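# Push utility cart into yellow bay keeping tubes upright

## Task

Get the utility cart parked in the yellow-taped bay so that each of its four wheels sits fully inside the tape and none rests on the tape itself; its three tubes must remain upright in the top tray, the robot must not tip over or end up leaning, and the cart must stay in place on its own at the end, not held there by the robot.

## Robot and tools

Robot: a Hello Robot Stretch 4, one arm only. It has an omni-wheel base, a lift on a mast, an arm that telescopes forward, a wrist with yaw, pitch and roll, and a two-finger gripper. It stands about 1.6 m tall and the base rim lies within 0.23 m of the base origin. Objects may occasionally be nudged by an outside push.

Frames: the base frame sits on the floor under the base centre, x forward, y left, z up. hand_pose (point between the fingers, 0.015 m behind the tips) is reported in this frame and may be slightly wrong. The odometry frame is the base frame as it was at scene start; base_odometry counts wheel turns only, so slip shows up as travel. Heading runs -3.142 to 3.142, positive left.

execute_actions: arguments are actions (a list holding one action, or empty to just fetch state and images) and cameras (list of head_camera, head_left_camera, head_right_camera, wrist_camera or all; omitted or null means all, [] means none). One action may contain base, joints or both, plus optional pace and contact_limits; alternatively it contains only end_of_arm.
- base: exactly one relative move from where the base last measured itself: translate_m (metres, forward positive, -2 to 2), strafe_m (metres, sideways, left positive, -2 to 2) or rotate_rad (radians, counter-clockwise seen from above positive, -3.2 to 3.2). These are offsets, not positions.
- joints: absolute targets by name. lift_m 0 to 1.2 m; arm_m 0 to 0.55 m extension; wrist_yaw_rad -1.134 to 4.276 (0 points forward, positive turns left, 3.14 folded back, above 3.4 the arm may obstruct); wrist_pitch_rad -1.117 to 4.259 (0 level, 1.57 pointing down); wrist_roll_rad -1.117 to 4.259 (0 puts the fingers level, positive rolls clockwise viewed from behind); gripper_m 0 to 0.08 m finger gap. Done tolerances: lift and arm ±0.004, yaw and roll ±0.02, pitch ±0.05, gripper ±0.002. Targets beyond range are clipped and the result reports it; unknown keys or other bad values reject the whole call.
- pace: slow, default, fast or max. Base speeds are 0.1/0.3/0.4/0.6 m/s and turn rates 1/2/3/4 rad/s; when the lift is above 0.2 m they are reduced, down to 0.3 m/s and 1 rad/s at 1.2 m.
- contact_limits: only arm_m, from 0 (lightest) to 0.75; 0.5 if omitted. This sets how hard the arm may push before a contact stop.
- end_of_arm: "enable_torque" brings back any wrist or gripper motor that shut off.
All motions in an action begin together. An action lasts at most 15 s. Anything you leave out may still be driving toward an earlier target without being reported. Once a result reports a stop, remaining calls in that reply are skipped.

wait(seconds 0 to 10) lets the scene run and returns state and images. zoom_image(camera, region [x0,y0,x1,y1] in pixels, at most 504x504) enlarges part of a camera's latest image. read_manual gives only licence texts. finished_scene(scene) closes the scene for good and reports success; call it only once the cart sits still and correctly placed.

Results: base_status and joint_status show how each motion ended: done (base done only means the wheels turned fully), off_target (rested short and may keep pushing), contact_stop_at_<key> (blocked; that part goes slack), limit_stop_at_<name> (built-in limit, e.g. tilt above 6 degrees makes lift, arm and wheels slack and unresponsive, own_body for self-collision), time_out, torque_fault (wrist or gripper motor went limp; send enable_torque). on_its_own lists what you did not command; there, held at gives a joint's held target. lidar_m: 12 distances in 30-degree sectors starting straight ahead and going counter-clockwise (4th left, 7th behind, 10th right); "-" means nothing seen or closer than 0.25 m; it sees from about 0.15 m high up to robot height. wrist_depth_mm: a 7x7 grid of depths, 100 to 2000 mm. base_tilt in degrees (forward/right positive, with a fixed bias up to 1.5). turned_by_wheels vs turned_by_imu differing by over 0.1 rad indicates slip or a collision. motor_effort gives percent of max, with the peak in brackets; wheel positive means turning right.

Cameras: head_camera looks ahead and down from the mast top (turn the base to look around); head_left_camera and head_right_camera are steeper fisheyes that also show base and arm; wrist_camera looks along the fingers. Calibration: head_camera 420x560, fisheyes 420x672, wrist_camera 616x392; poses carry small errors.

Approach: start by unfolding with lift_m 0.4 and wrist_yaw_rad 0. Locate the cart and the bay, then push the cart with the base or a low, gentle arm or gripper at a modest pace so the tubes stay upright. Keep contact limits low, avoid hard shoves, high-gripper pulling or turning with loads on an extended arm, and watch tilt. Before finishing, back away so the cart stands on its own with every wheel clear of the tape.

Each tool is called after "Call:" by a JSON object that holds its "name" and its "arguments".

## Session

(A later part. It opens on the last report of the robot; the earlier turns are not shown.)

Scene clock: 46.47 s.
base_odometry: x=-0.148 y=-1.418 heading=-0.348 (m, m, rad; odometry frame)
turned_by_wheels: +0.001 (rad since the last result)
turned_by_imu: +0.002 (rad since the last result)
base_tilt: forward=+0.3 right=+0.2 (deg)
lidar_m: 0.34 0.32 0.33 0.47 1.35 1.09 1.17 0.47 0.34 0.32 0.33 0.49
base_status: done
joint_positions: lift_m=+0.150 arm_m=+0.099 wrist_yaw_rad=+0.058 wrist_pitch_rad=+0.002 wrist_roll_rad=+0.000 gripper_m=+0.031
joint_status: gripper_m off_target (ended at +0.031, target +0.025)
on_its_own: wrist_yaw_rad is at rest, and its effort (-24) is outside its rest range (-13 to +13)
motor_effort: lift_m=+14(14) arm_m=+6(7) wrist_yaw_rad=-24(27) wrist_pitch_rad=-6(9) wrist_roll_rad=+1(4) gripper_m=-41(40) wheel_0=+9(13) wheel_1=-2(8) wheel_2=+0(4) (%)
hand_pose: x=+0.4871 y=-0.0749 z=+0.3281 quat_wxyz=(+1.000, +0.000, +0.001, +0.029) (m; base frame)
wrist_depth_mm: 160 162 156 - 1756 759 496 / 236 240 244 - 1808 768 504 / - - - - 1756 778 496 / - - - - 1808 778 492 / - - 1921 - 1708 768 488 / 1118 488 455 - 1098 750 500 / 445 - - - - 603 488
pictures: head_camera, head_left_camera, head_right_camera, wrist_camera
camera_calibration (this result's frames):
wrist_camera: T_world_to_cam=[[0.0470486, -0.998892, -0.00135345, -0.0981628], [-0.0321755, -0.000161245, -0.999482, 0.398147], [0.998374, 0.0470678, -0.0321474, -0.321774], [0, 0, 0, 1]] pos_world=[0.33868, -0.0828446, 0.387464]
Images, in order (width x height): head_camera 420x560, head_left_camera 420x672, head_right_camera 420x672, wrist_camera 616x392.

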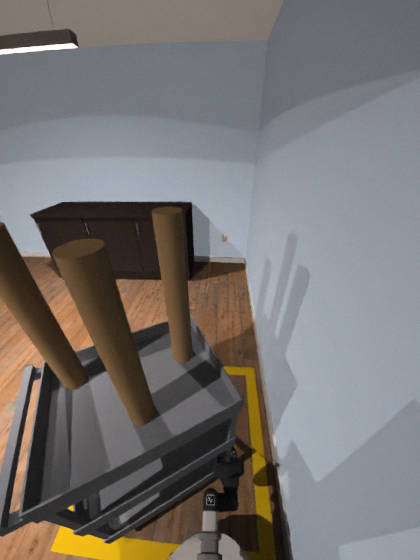

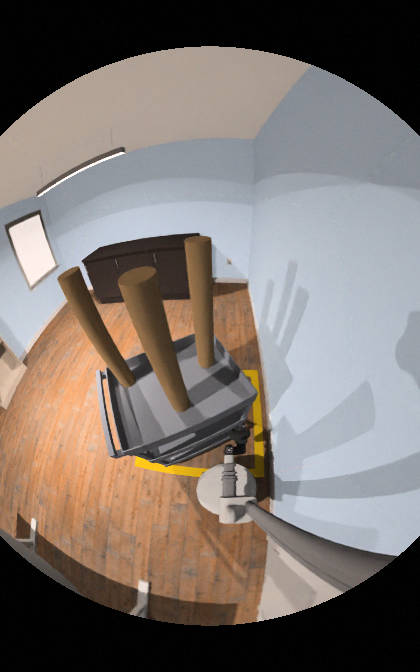

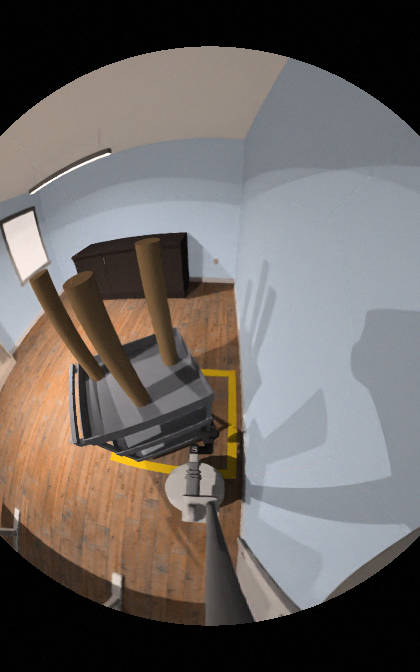

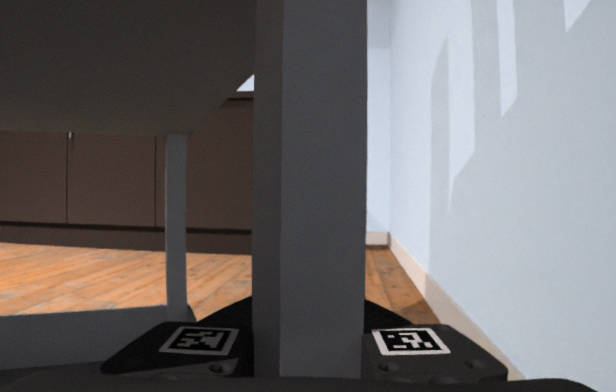

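Call:
{"name": "execute_actions", "arguments": {"actions": []}}

Scene clock: 47.10 s.
base_odometry: x=-0.148 y=-1.418 heading=-0.348 (m, m, rad; odometry frame)
turned_by_wheels: +0.000 (rad since the last result)
turned_by_imu: +0.000 (rad since the last result)
base_tilt: forward=+0.4 right=+0.2 (deg)
lidar_m: 0.31 0.30 0.32 0.48 1.36 1.10 1.15 0.50 0.35 0.31 0.32 0.53
base_status: done
joint_positions: lift_m=+0.150 arm_m=+0.099 wrist_yaw_rad=+0.058 wrist_pitch_rad=+0.002 wrist_roll_rad=+0.000 gripper_m=+0.031
joint_status: gripper_m off_target (ended at +0.031, target +0.025)
on_its_own: wrist_yaw_rad is at rest, and its effort (-24) is outside its rest range (-13 to +13)
motor_effort: lift_m=+14(14) arm_m=+6(7) wrist_yaw_rad=-24(27) wrist_pitch_rad=-6(9) wrist_roll_rad=+0(4) gripper_m=-41(40) wheel_0=+9(13) wheel_1=-2(8) wheel_2=+0(4) (%)
hand_pose: x=+0.4871 y=-0.0749 z=+0.3281 quat_wxyz=(+1.000, +0.000, +0.001, +0.029) (m; base frame)
wrist_depth_mm: 160 162 156 - 1756 750 500 / 235 240 244 - 1808 759 504 / - - - - 1863 778 492 / - - - - 1808 768 492 / - - 1921 - 1708 768 488 / 1098 492 452 - 1098 750 496 / 445 - - - - 603 488
pictures: head_camera, head_left_camera, head_right_camera, wrist_camera
camera_calibration (this result's frames):
wrist_camera: T_world_to_cam=[[0.047048, -0.998892, -0.00135365, -0.0981626], [-0.0321754, -0.000161021, -0.999482, 0.398147], [0.998374, 0.0470672, -0.0321474, -0.321774], [0, 0, 0, 1]] pos_world=[0.33868, -0.0828447, 0.387464]
Images, in order (width x height): head_camera 420x560, head_left_camera 420x672, head_right_camera 420x672, wrist_camera 616x392.

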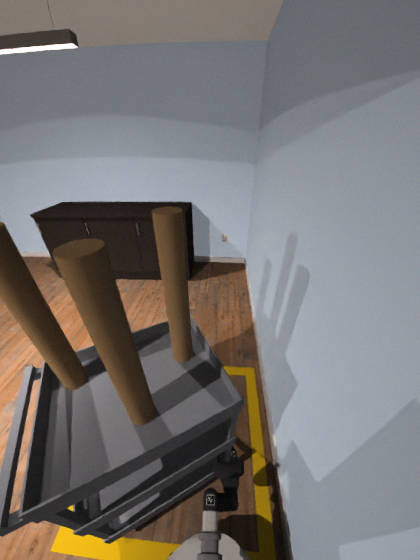

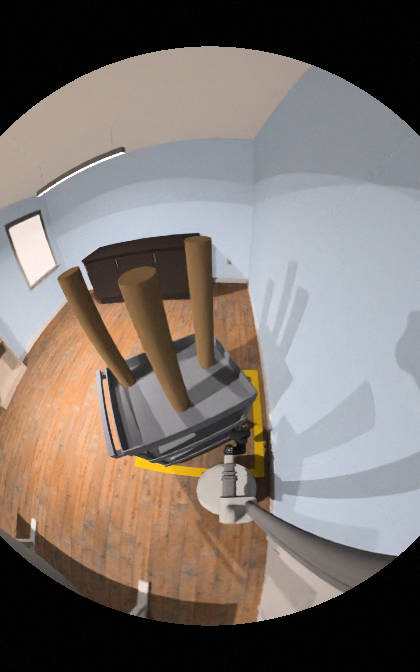

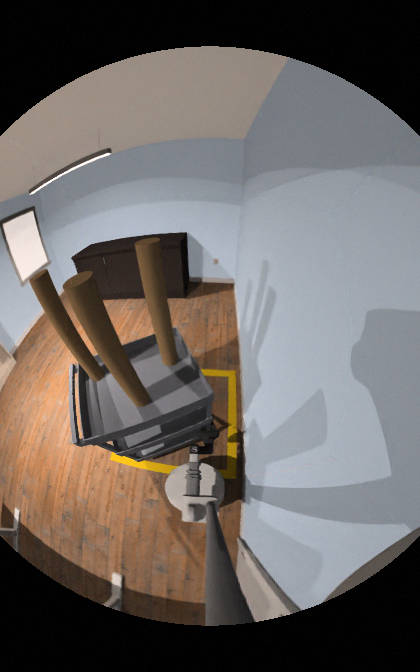

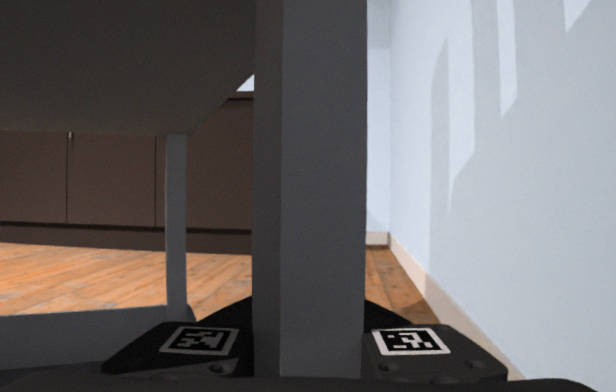

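Call:
{"name": "zoom_image", "arguments": {"camera": "head_camera", "region": [0, 300, 300, 560]}}

Call:
{"name": "zoom_image", "arguments": {"camera": "head_left_camera", "region": [80, 320, 290, 500]}}

Region (0, 300, 300, 560) of head_camera's 420x560 image, scaled by 1.680, with more detail than that image has; it fills the top 437 rows of this view, and the rest is white.

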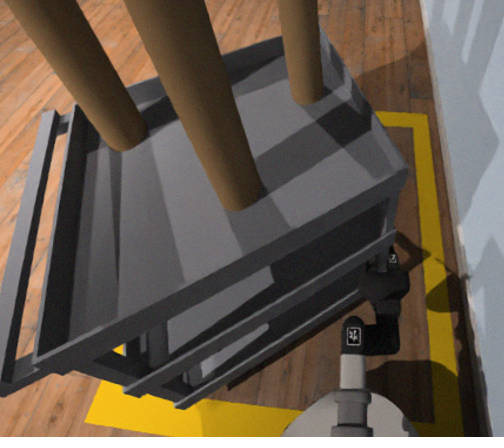

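Region (80, 320, 290, 500) of head_left_camera's 420x672 image, scaled by 2.400, with more detail than that image has; it fills the top 432 rows of this view, and the rest is white.

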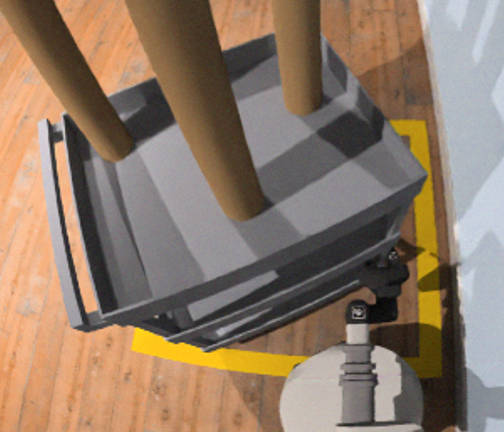

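Call:
{"name": "zoom_image", "arguments": {"camera": "head_camera", "region": [180, 350, 300, 560]}}

Call:
{"name": "zoom_image", "arguments": {"camera": "head_camera", "region": [0, 450, 200, 560]}}

Region (180, 350, 300, 560) of head_camera's 420x560 image, scaled by 2.400, with more detail than that image has; it fills the left 288 columns of this view, and the rest is white.

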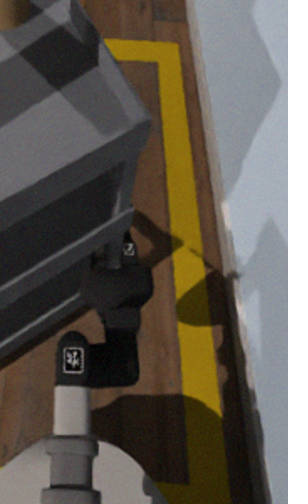

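Region (0, 450, 200, 560) of head_camera's 420x560 image, scaled by 2.520, with more detail than that image has; it fills the top 277 rows of this view, and the rest is white.

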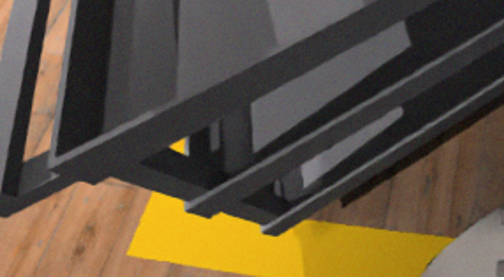

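Call:
{"name": "zoom_image", "arguments": {"camera": "head_left_camera", "region": [190, 360, 310, 530]}}

Call:
{"name": "zoom_image", "arguments": {"camera": "head_right_camera", "region": [60, 340, 270, 530]}}

Region (190, 360, 310, 530) of head_left_camera's 420x672 image, scaled by 2.965, with more detail than that image has; it fills the left 356 columns of this view, and the rest is white.

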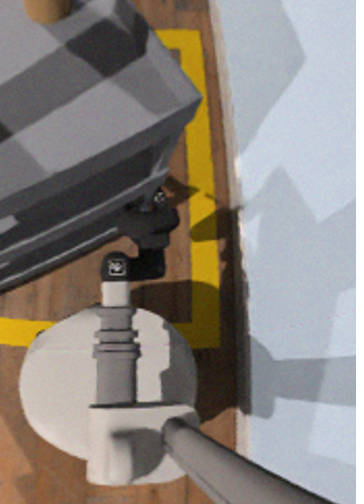

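Region (60, 340, 270, 530) of head_right_camera's 420x672 image, scaled by 2.400, with more detail than that image has; it fills the top 456 rows of this view, and the rest is white.

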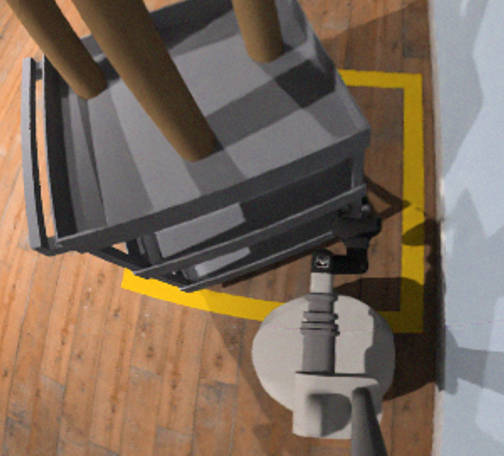

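Call:
{"name": "zoom_image", "arguments": {"camera": "head_right_camera", "region": [170, 350, 260, 490]}}

Call:
{"name": "zoom_image", "arguments": {"camera": "head_right_camera", "region": [60, 350, 180, 490]}}

Region (170, 350, 260, 490) of head_right_camera's 420x672 image, scaled by 3.600, with more detail than that image has; it fills the left 324 columns of this view, and the rest is white.

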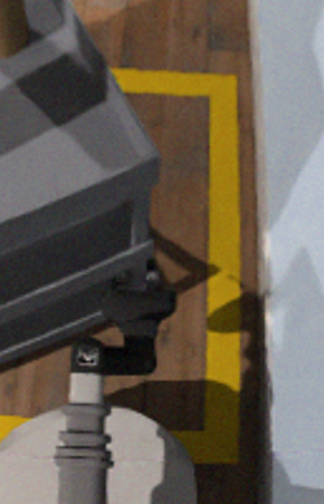

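Region (60, 350, 180, 490) of head_right_camera's 420x672 image, scaled by 3.600, with more detail than that image has; it fills the left 432 columns of this view, and the rest is white.

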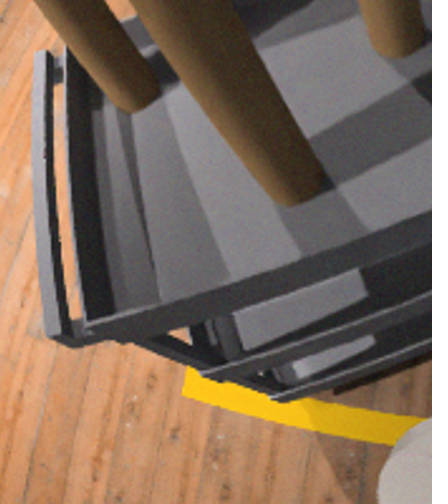

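Call:
{"name": "execute_actions", "arguments": {"actions": [{"base": {"rotate_rad": -0.07}, "joints": {"gripper_m": 0.028}, "pace": "slow"}], "cameras": ["head_right_camera", "wrist_camera"]}}

Scene clock: 59.53 s.
base_odometry: x=-0.148 y=-1.418 heading=-0.418 (m, m, rad; odometry frame)
turned_by_wheels: -0.070 (rad since the last result)
turned_by_imu: -0.071 (rad since the last result)
base_tilt: forward=+0.3 right=+0.2 (deg)
lidar_m: 0.31 0.27 0.27 0.39 1.48 1.09 1.52 0.51 0.36 0.33 0.32 0.47
base_status: done
joint_positions: lift_m=+0.150 arm_m=+0.099 wrist_yaw_rad=+0.051 wrist_pitch_rad=+0.003 wrist_roll_rad=+0.000 gripper_m=+0.032
joint_status: gripper_m off_target (ended at +0.032, target +0.028)
motor_effort: lift_m=+14(14) arm_m=+7(7) wrist_yaw_rad=-1(45) wrist_pitch_rad=-7(7) wrist_roll_rad=+1(3) gripper_m=-29(36) wheel_0=-5(14) wheel_1=+3(11) wheel_2=-1(14) (%)
hand_pose: x=+0.4865 y=-0.0766 z=+0.3280 quat_wxyz=(+1.000, +0.000, +0.001, +0.025) (m; base frame)
wrist_depth_mm: 160 163 156 - 1060 564 397 / 236 241 246 101 1078 569 402 / - - - 102 1078 574 404 / - - - 102 1078 580 404 / - - - 102 1060 569 402 / 1098 488 1060 102 820 559 394 / 436 - - 103 - 473 392
pictures: head_right_camera, wrist_camera
camera_calibration (this result's frames):
wrist_camera: T_world_to_cam=[[0.0394061, -0.999223, -0.00115433, -0.0961657], [-0.0325267, -0.000128127, -0.999471, 0.39822], [0.998694, 0.0394228, -0.0325064, -0.321715], [0, 0, 0, 1]] pos_world=[0.338037, -0.083357, 0.387441]
Images, in order (width x height): head_right_camera 420x672, wrist_camera 616x392.

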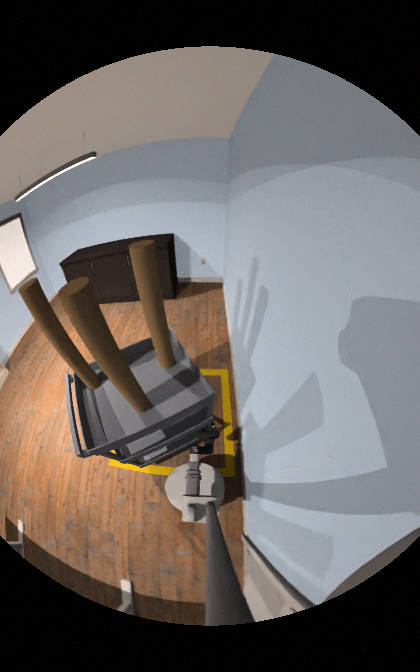

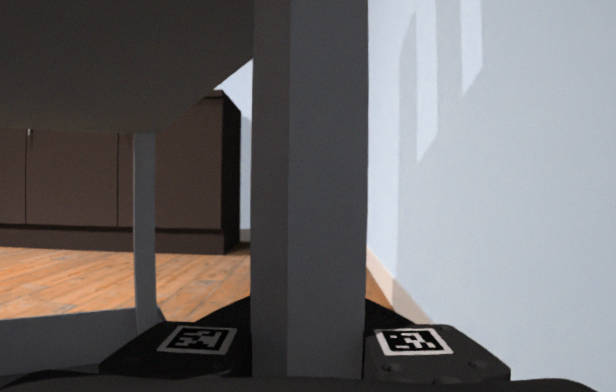

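Call:
{"name": "execute_actions", "arguments": {"actions": [{"base": {"translate_m": 0.2}, "joints": {"gripper_m": 0.029}, "pace": "slow"}]}}

Scene clock: 62.90 s.
base_odometry: x=+0.034 y=-1.499 heading=-0.417 (m, m, rad; odometry frame)
turned_by_wheels: +0.001 (rad since the last result)
turned_by_imu: -0.001 (rad since the last result)
base_tilt: forward=+0.3 right=+0.2 (deg)
lidar_m: 0.25 0.25 0.25 0.25 1.77 1.25 1.37 0.47 0.32 0.31 0.32 0.46
base_status: done
joint_positions: lift_m=+0.150 arm_m=+0.099 wrist_yaw_rad=+0.055 wrist_pitch_rad=+0.002 wrist_roll_rad=+0.000 gripper_m=+0.033
joint_status: gripper_m off_target (ended at +0.033, target +0.029)
on_its_own: wrist_yaw_rad is at rest, and its effort (-15) is outside its rest range (-13 to +13)
motor_effort: lift_m=+14(14) arm_m=+7(7) wrist_yaw_rad=-15(15) wrist_pitch_rad=-6(7) wrist_roll_rad=+1(1) gripper_m=-31(32) wheel_0=+12(13) wheel_1=+9(11) wheel_2=-5(17) (%)
hand_pose: x=+0.4869 y=-0.0755 z=+0.3281 quat_wxyz=(+1.000, +0.000, +0.001, +0.028) (m; base frame)
wrist_depth_mm: 160 163 156 - 1098 564 394 / 236 267 1921 - 1098 574 397 / 1863 1863 1863 - 1098 574 402 / 1921 1863 1921 - 1098 574 402 / 1537 1863 1863 - 1078 569 399 / 668 1160 131 - 809 554 394 / 397 - - - - 473 387
pictures: head_camera, head_left_camera, head_right_camera, wrist_camera
camera_calibration (this result's frames):
wrist_camera: T_world_to_cam=[[0.0441161, -0.999026, -0.00108086, -0.0974605], [-0.0322164, -0.000341294, -0.999481, 0.398124], [0.998507, 0.044128, -0.0322001, -0.321774], [0, 0, 0, 1]] pos_world=[0.338419, -0.0830305, 0.387451]
Images, in order (width x height): head_camera 420x560, head_left_camera 420x672, head_right_camera 420x672, wrist_camera 616x392.

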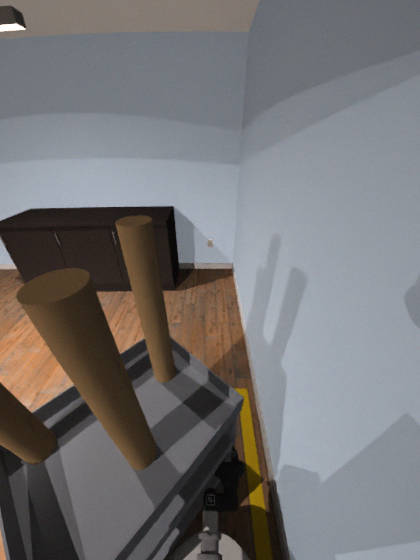

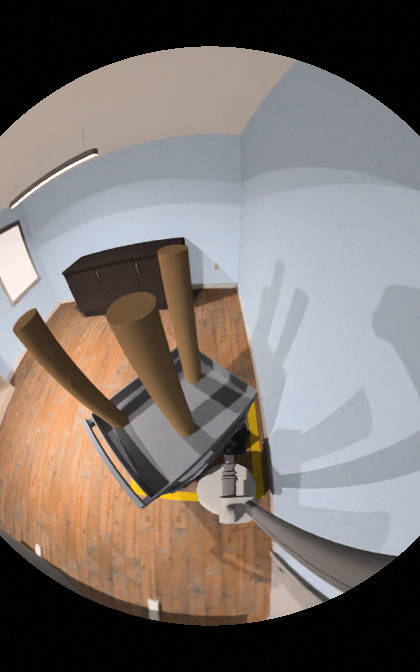

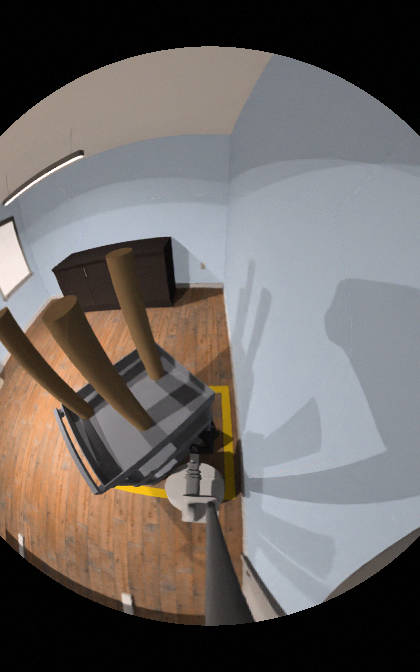

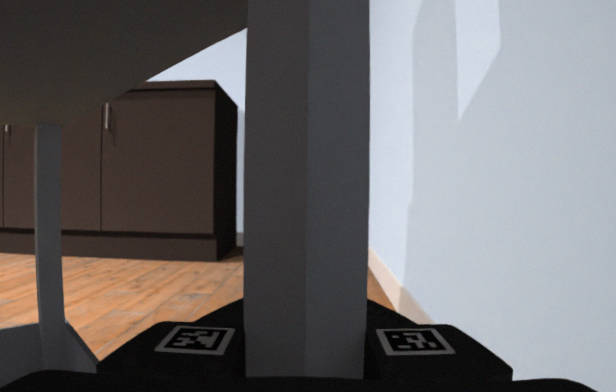

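Call:
{"name": "zoom_image", "arguments": {"camera": "head_right_camera", "region": [40, 330, 250, 520]}}

Call:
{"name": "zoom_image", "arguments": {"camera": "head_left_camera", "region": [70, 330, 280, 530]}}

Region (40, 330, 250, 520) of head_right_camera's 420x672 image, scaled by 2.400, with more detail than that image has; it fills the top 456 rows of this view, and the rest is white.

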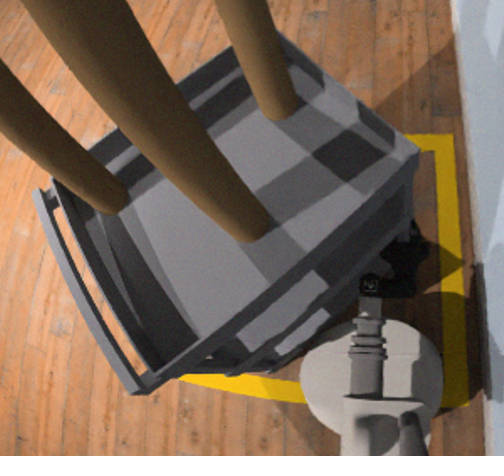

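Region (70, 330, 280, 530) of head_left_camera's 420x672 image, scaled by 2.400, with more detail than that image has; it fills the top 480 rows of this view, and the rest is white.

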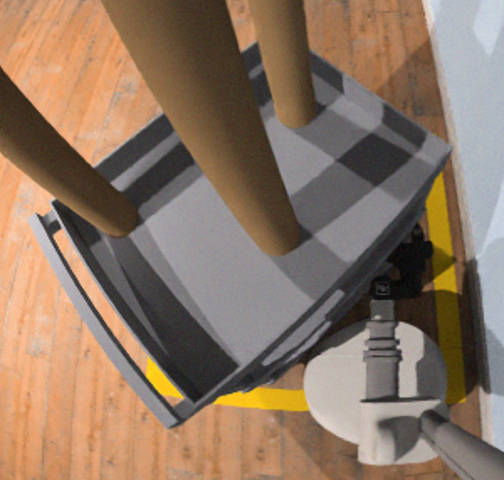

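Call:
{"name": "zoom_image", "arguments": {"camera": "head_left_camera", "region": [130, 420, 270, 530]}}

Call:
{"name": "zoom_image", "arguments": {"camera": "head_right_camera", "region": [90, 420, 240, 530]}}

Region (130, 420, 270, 530) of head_left_camera's 420x672 image, scaled by 3.600, with more detail than that image has; it fills the top 396 rows of this view, and the rest is white.

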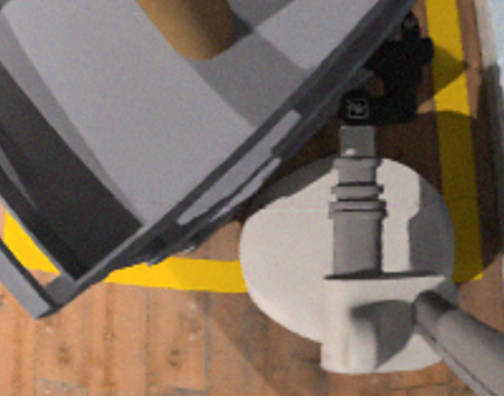

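Region (90, 420, 240, 530) of head_right_camera's 420x672 image, scaled by 3.360, with more detail than that image has; it fills the top 370 rows of this view, and the rest is white.

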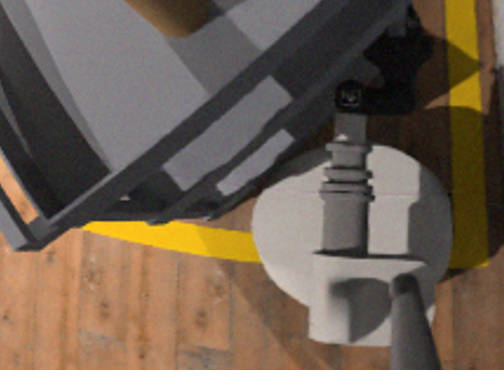

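Call:
{"name": "execute_actions", "arguments": {"actions": [{"joints": {"arm_m": 0.165}, "pace": "slow"}]}}

Scene clock: 67.37 s.
base_odometry: x=+0.034 y=-1.499 heading=-0.417 (m, m, rad; odometry frame)
turned_by_wheels: +0.000 (rad since the last result)
turned_by_imu: -0.002 (rad since the last result)
base_tilt: forward=+0.3 right=+0.2 (deg)
lidar_m: 0.27 0.25 0.25 0.25 1.76 1.28 1.36 0.50 0.34 0.30 0.32 0.46
base_status: not commanded
joint_positions: lift_m=+0.150 arm_m=+0.163 wrist_yaw_rad=+0.054 wrist_pitch_rad=+0.002 wrist_roll_rad=+0.000 gripper_m=+0.033
joint_status: all done
motor_effort: lift_m=+14(14) arm_m=+10(9) wrist_yaw_rad=-11(16) wrist_pitch_rad=-4(6) wrist_roll_rad=+2(0) gripper_m=-31(30) wheel_0=+10(12) wheel_1=+7(9) wheel_2=-5(5) (%)
hand_pose: x=+0.5512 y=-0.0759 z=+0.3282 quat_wxyz=(+1.000, +0.000, +0.001, +0.027) (m; base frame)
wrist_depth_mm: 160 163 156 - 1060 554 389 / 236 1756 - - 1078 564 392 / 1808 1808 1863 - 1078 564 397 / 1808 1808 1808 - 1078 564 394 / 1808 1863 1756 - 1060 559 394 / 1098 1138 131 - 798 549 387 / 750 - - - - 466 382
pictures: head_camera, head_left_camera, head_right_camera, wrist_camera
camera_calibration (this result's frames):
wrist_camera: T_world_to_cam=[[0.0425005, -0.999096, -0.00109218, -0.099758], [-0.0316534, -0.000253882, -0.999499, 0.400017], [0.998595, 0.0425137, -0.0316355, -0.38629], [0, 0, 0, 1]] pos_world=[0.402649, -0.0831436, 0.387487]
Images, in order (width x height): head_camera 420x560, head_left_camera 420x672, head_right_camera 420x672, wrist_camera 616x392.

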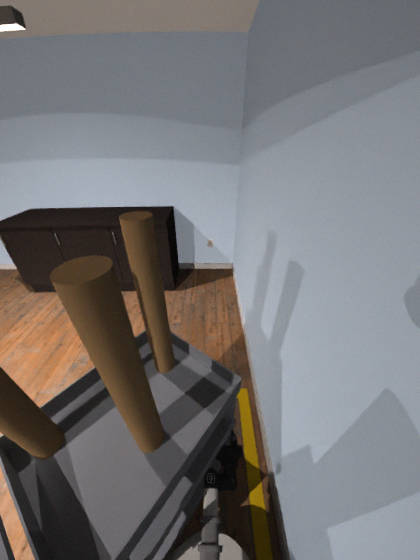

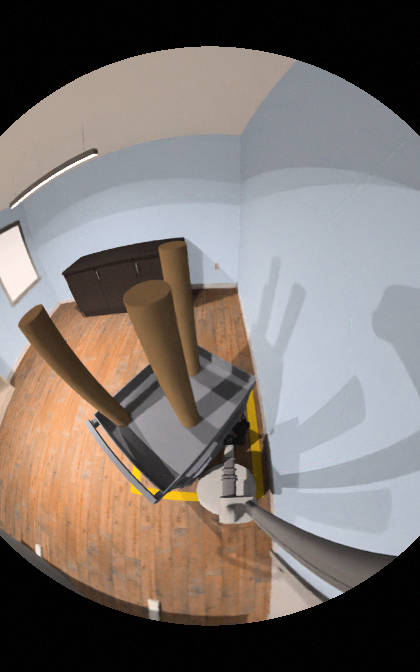

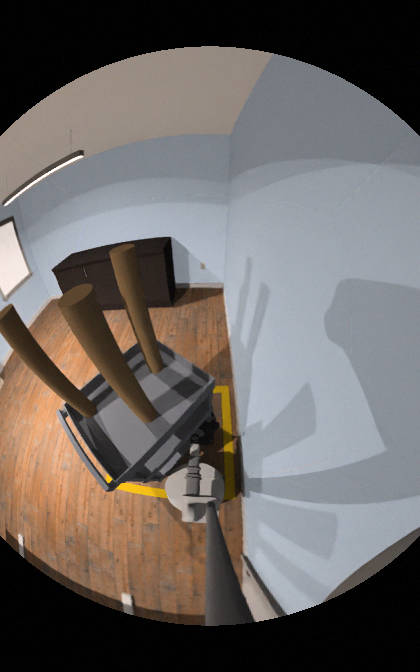

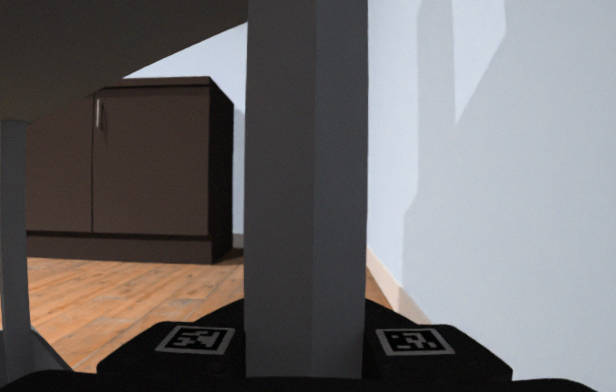

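Call:
{"name": "zoom_image", "arguments": {"camera": "head_right_camera", "region": [40, 330, 250, 520]}}

Call:
{"name": "zoom_image", "arguments": {"camera": "head_right_camera", "region": [90, 420, 240, 530]}}

Region (40, 330, 250, 520) of head_right_camera's 420x672 image, scaled by 2.400, with more detail than that image has; it fills the top 456 rows of this view, and the rest is white.

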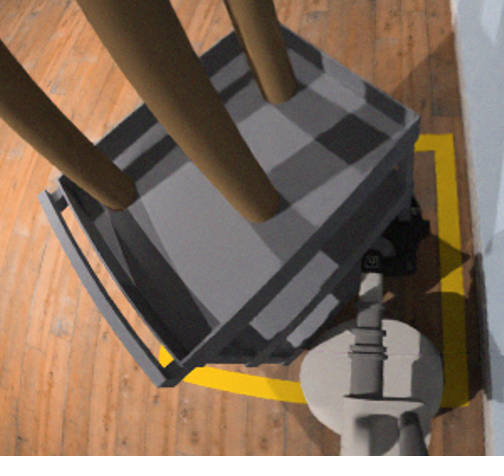

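Region (90, 420, 240, 530) of head_right_camera's 420x672 image, scaled by 3.360, with more detail than that image has; it fills the top 370 rows of this view, and the rest is white.

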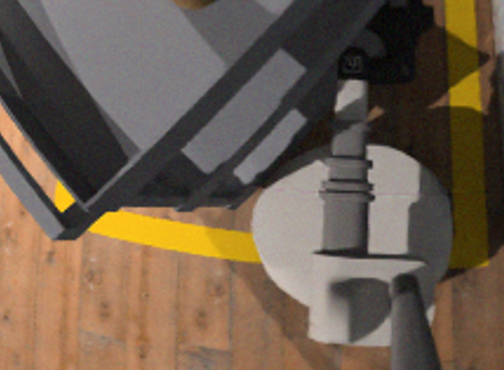

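Call:
{"name": "execute_actions", "arguments": {"actions": [{"joints": {"gripper_m": 0.07}}], "cameras": ["wrist_camera"]}}

Call:
{"name": "execute_actions", "arguments": {"actions": [{"base": {"translate_m": -0.35}, "joints": {"arm_m": 0.05}}]}}

Scene clock: 69.27 s.
base_odometry: x=+0.035 y=-1.499 heading=-0.418 (m, m, rad; odometry frame)
turned_by_wheels: +0.000 (rad since the last result)
turned_by_imu: -0.001 (rad since the last result)
base_tilt: forward=+0.3 right=+0.2 (deg)
lidar_m: 0.28 0.25 0.25 0.25 1.76 1.26 1.35 0.53 0.32 0.32 0.35 0.44
base_status: not commanded
joint_positions: lift_m=+0.150 arm_m=+0.163 wrist_yaw_rad=+0.050 wrist_pitch_rad=+0.002 wrist_roll_rad=+0.000 gripper_m=+0.070
joint_status: all done
motor_effort: lift_m=+14(14) arm_m=+9(10) wrist_yaw_rad=-1(11) wrist_pitch_rad=-6(6) wrist_roll_rad=+3(2) gripper_m=+3(33) wheel_0=+6(9) wheel_1=+4(6) wheel_2=-5(5) (%)
hand_pose: x=+0.5511 y=-0.0766 z=+0.3281 quat_wxyz=(+1.000, +0.000, +0.001, +0.025) (m; base frame)
wrist_depth_mm: 162 164 158 - 1025 544 382 / 237 1808 - - 1025 549 387 / 1808 1756 1808 - 1042 554 389 / 1808 1808 1808 - 1025 554 392 / 1808 1863 1808 - 1042 554 389 / 1118 1138 144 - 891 500 382 / - - 114 - 452 - -
pictures: wrist_camera
camera_calibration (this result's frames):
wrist_camera: T_world_to_cam=[[0.0392022, -0.999231, -0.00108353, -0.0986668], [-0.0322844, -0.000182793, -0.999479, 0.400227], [0.99871, 0.0392168, -0.0322667, -0.386324], [0, 0, 0, 1]] pos_world=[0.402615, -0.0833674, 0.387446]
Images, in order (width x height): wrist_camera 616x392.

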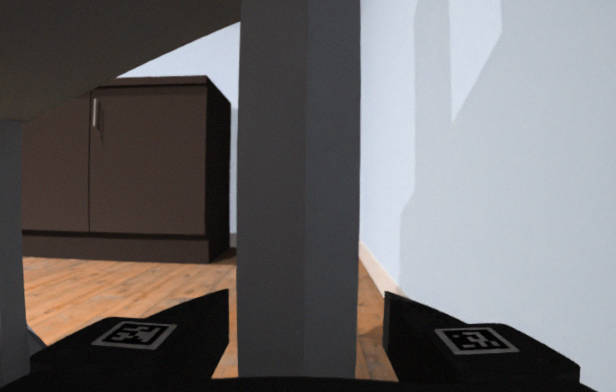

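Scene clock: 71.93 s.
base_odometry: x=-0.285 y=-1.357 heading=-0.418 (m, m, rad; odometry frame)
turned_by_wheels: +0.000 (rad since the last result)
turned_by_imu: -0.001 (rad since the last result)
base_tilt: forward=+0.3 right=+0.2 (deg)
lidar_m: 0.54 0.41 0.53 3.06 1.22 0.96 1.49 0.52 0.35 0.33 0.35 0.48
base_status: done
joint_positions: lift_m=+0.150 arm_m=+0.052 wrist_yaw_rad=+0.050 wrist_pitch_rad=+0.003 wrist_roll_rad=+0.000 gripper_m=+0.070
joint_status: all done
motor_effort: lift_m=+14(14) arm_m=-9(11) wrist_yaw_rad=+0(2) wrist_pitch_rad=-7(7) wrist_roll_rad=+0(2) gripper_m=+5(3) wheel_0=-4(9) wheel_1=-2(8) wheel_2=+1(13) (%)
hand_pose: x=+0.4392 y=-0.0767 z=+0.3280 quat_wxyz=(+1.000, +0.000, +0.001, +0.025) (m; base frame)
wrist_depth_mm: 267 312 - - 1281 574 404 / 273 314 392 530 1255 585 407 / 530 544 549 554 1281 591 413 / - - - - 1255 585 410 / - - - 1921 1255 585 410 / 640 691 654 569 931 530 402 / - - 272 521 455 - -
pictures: head_camera, head_left_camera, head_right_camera, wrist_camera
camera_calibration (this result's frames):
wrist_camera: T_world_to_cam=[[0.038763, -0.999248, -0.00109296, -0.0941803], [-0.0326798, -0.000174528, -0.999466, 0.396695], [0.998714, 0.038778, -0.032662, -0.274467], [0, 0, 0, 1]] pos_world=[0.290728, -0.083397, 0.387416]
Images, in order (width x height): head_camera 420x560, head_left_camera 420x672, head_right_camera 420x672, wrist_camera 616x392.

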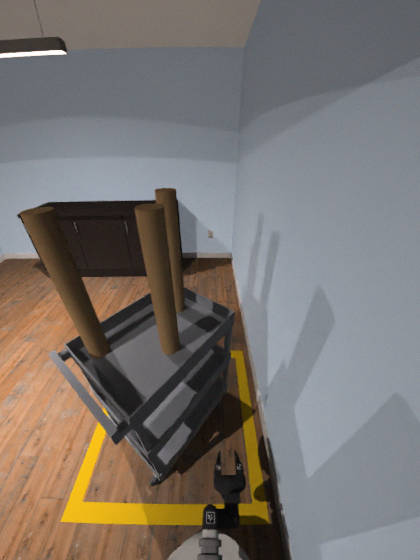

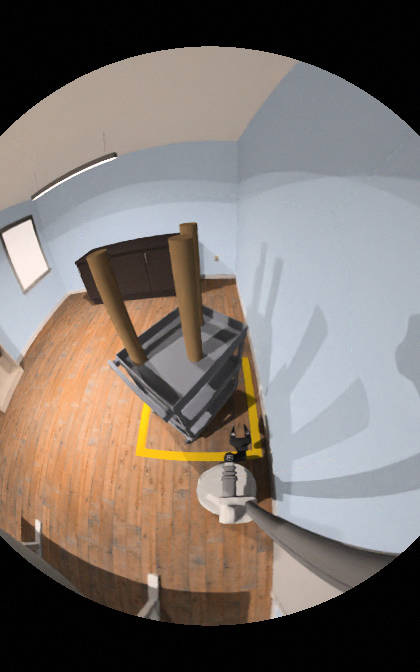

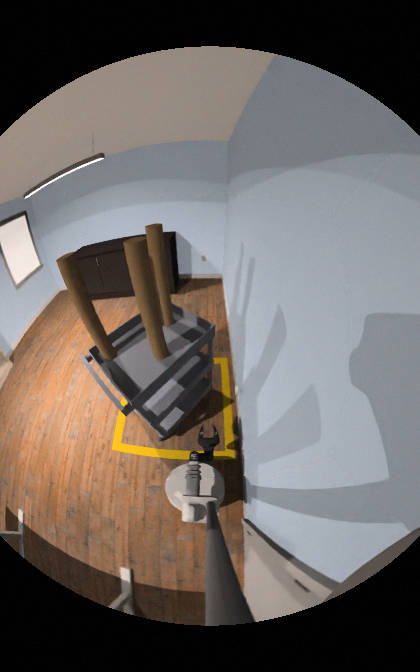

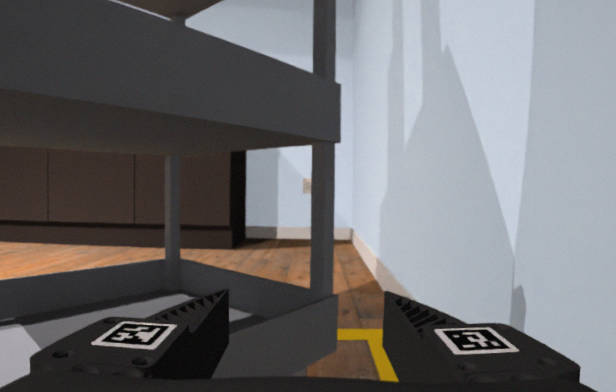

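Now I can see the near corner. Let me zoom to check wheels.

Call:
{"name": "zoom_image", "arguments": {"camera": "head_camera", "region": [40, 330, 290, 560]}}

Call:
{"name": "zoom_image", "arguments": {"camera": "head_camera", "region": [60, 400, 220, 540]}}

Region (40, 330, 290, 560) of head_camera's 420x560 image, scaled by 2.016, with more detail than that image has; it fills the top 464 rows of this view, and the rest is white.

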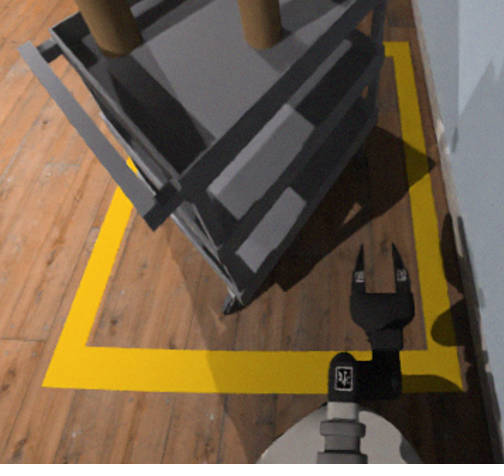

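Region (60, 400, 220, 540) of head_camera's 420x560 image, scaled by 3.150, with more detail than that image has; it fills the top 441 rows of this view, and the rest is white.

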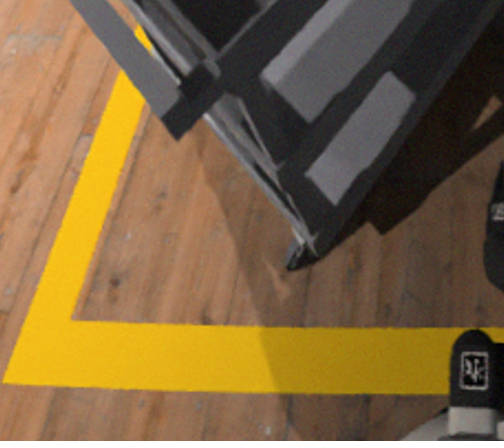

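Call:
{"name": "zoom_image", "arguments": {"camera": "head_right_camera", "region": [70, 300, 250, 470]}}

Call:
{"name": "zoom_image", "arguments": {"camera": "head_left_camera", "region": [100, 300, 280, 470]}}

Region (70, 300, 250, 470) of head_right_camera's 420x672 image, scaled by 2.800, with more detail than that image has.

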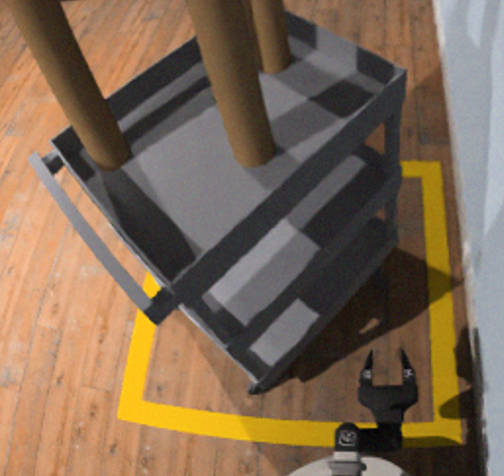

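Region (100, 300, 280, 470) of head_left_camera's 420x672 image, scaled by 2.800, with more detail than that image has.

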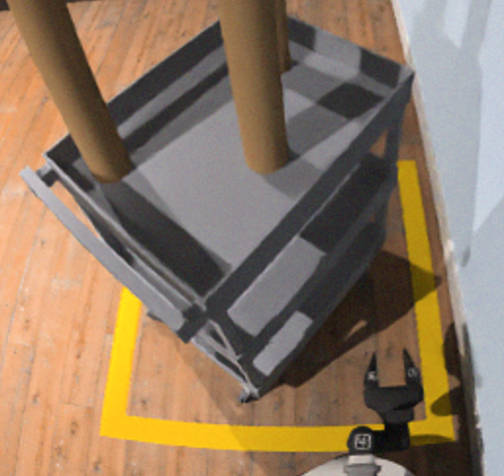

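Call:
{"name": "zoom_image", "arguments": {"camera": "head_left_camera", "region": [125, 380, 205, 460]}}

Call:
{"name": "zoom_image", "arguments": {"camera": "wrist_camera", "region": [150, 200, 450, 392]}}

Region (125, 380, 205, 460) of head_left_camera's 420x672 image, scaled by 6.300, with more detail than that image has.

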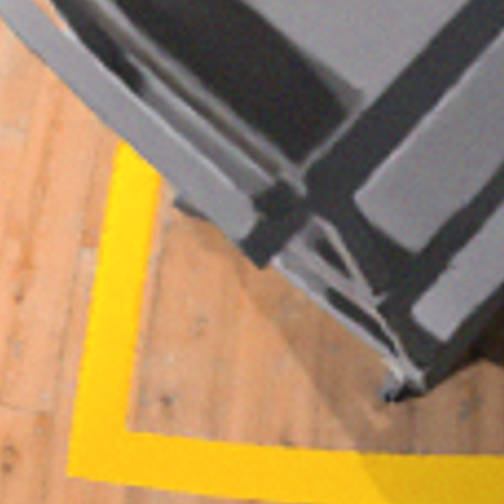

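Region (150, 200, 450, 392) of wrist_camera's 616x392 image, scaled by 1.680; it fills the top 323 rows of this view, and the rest is white.

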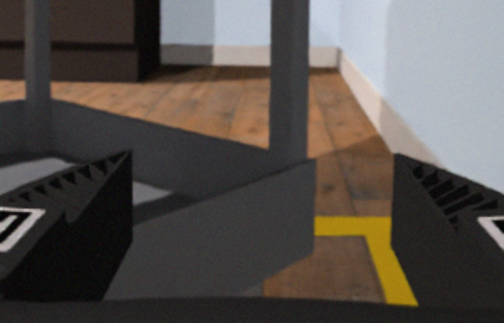

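Call:
{"name": "zoom_image", "arguments": {"camera": "head_camera", "region": [70, 380, 150, 460]}}

Call:
{"name": "zoom_image", "arguments": {"camera": "head_camera", "region": [190, 330, 270, 430]}}

Region (70, 380, 150, 460) of head_camera's 420x560 image, scaled by 6.300, with more detail than that image has.

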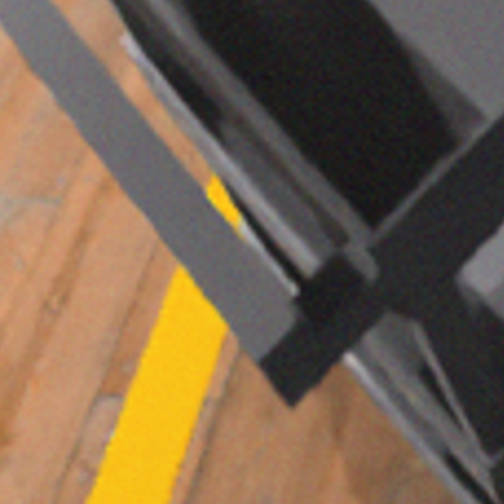

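Region (190, 330, 270, 430) of head_camera's 420x560 image, scaled by 5.040, with more detail than that image has; it fills the left 403 columns of this view, and the rest is white.

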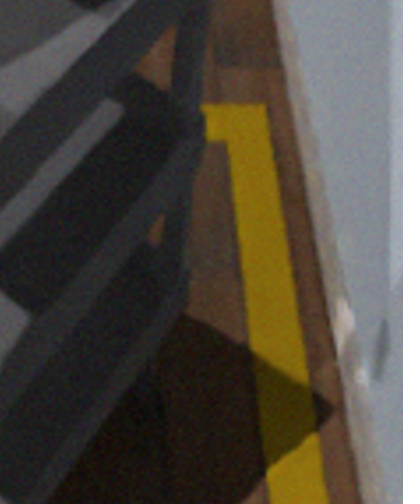

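Call:
{"name": "zoom_image", "arguments": {"camera": "head_left_camera", "region": [138, 395, 178, 430]}}

Region (138, 395, 178, 430) of head_left_camera's 420x672 image, scaled by 12.600, with more detail than that image has; it fills the top 441 rows of this view, and the rest is white.

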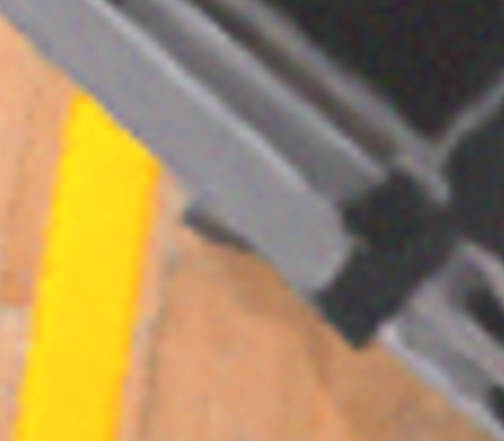

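Call:
{"name": "finished_scene", "arguments": {"scene": 1}}

The scene is finished: the task was done.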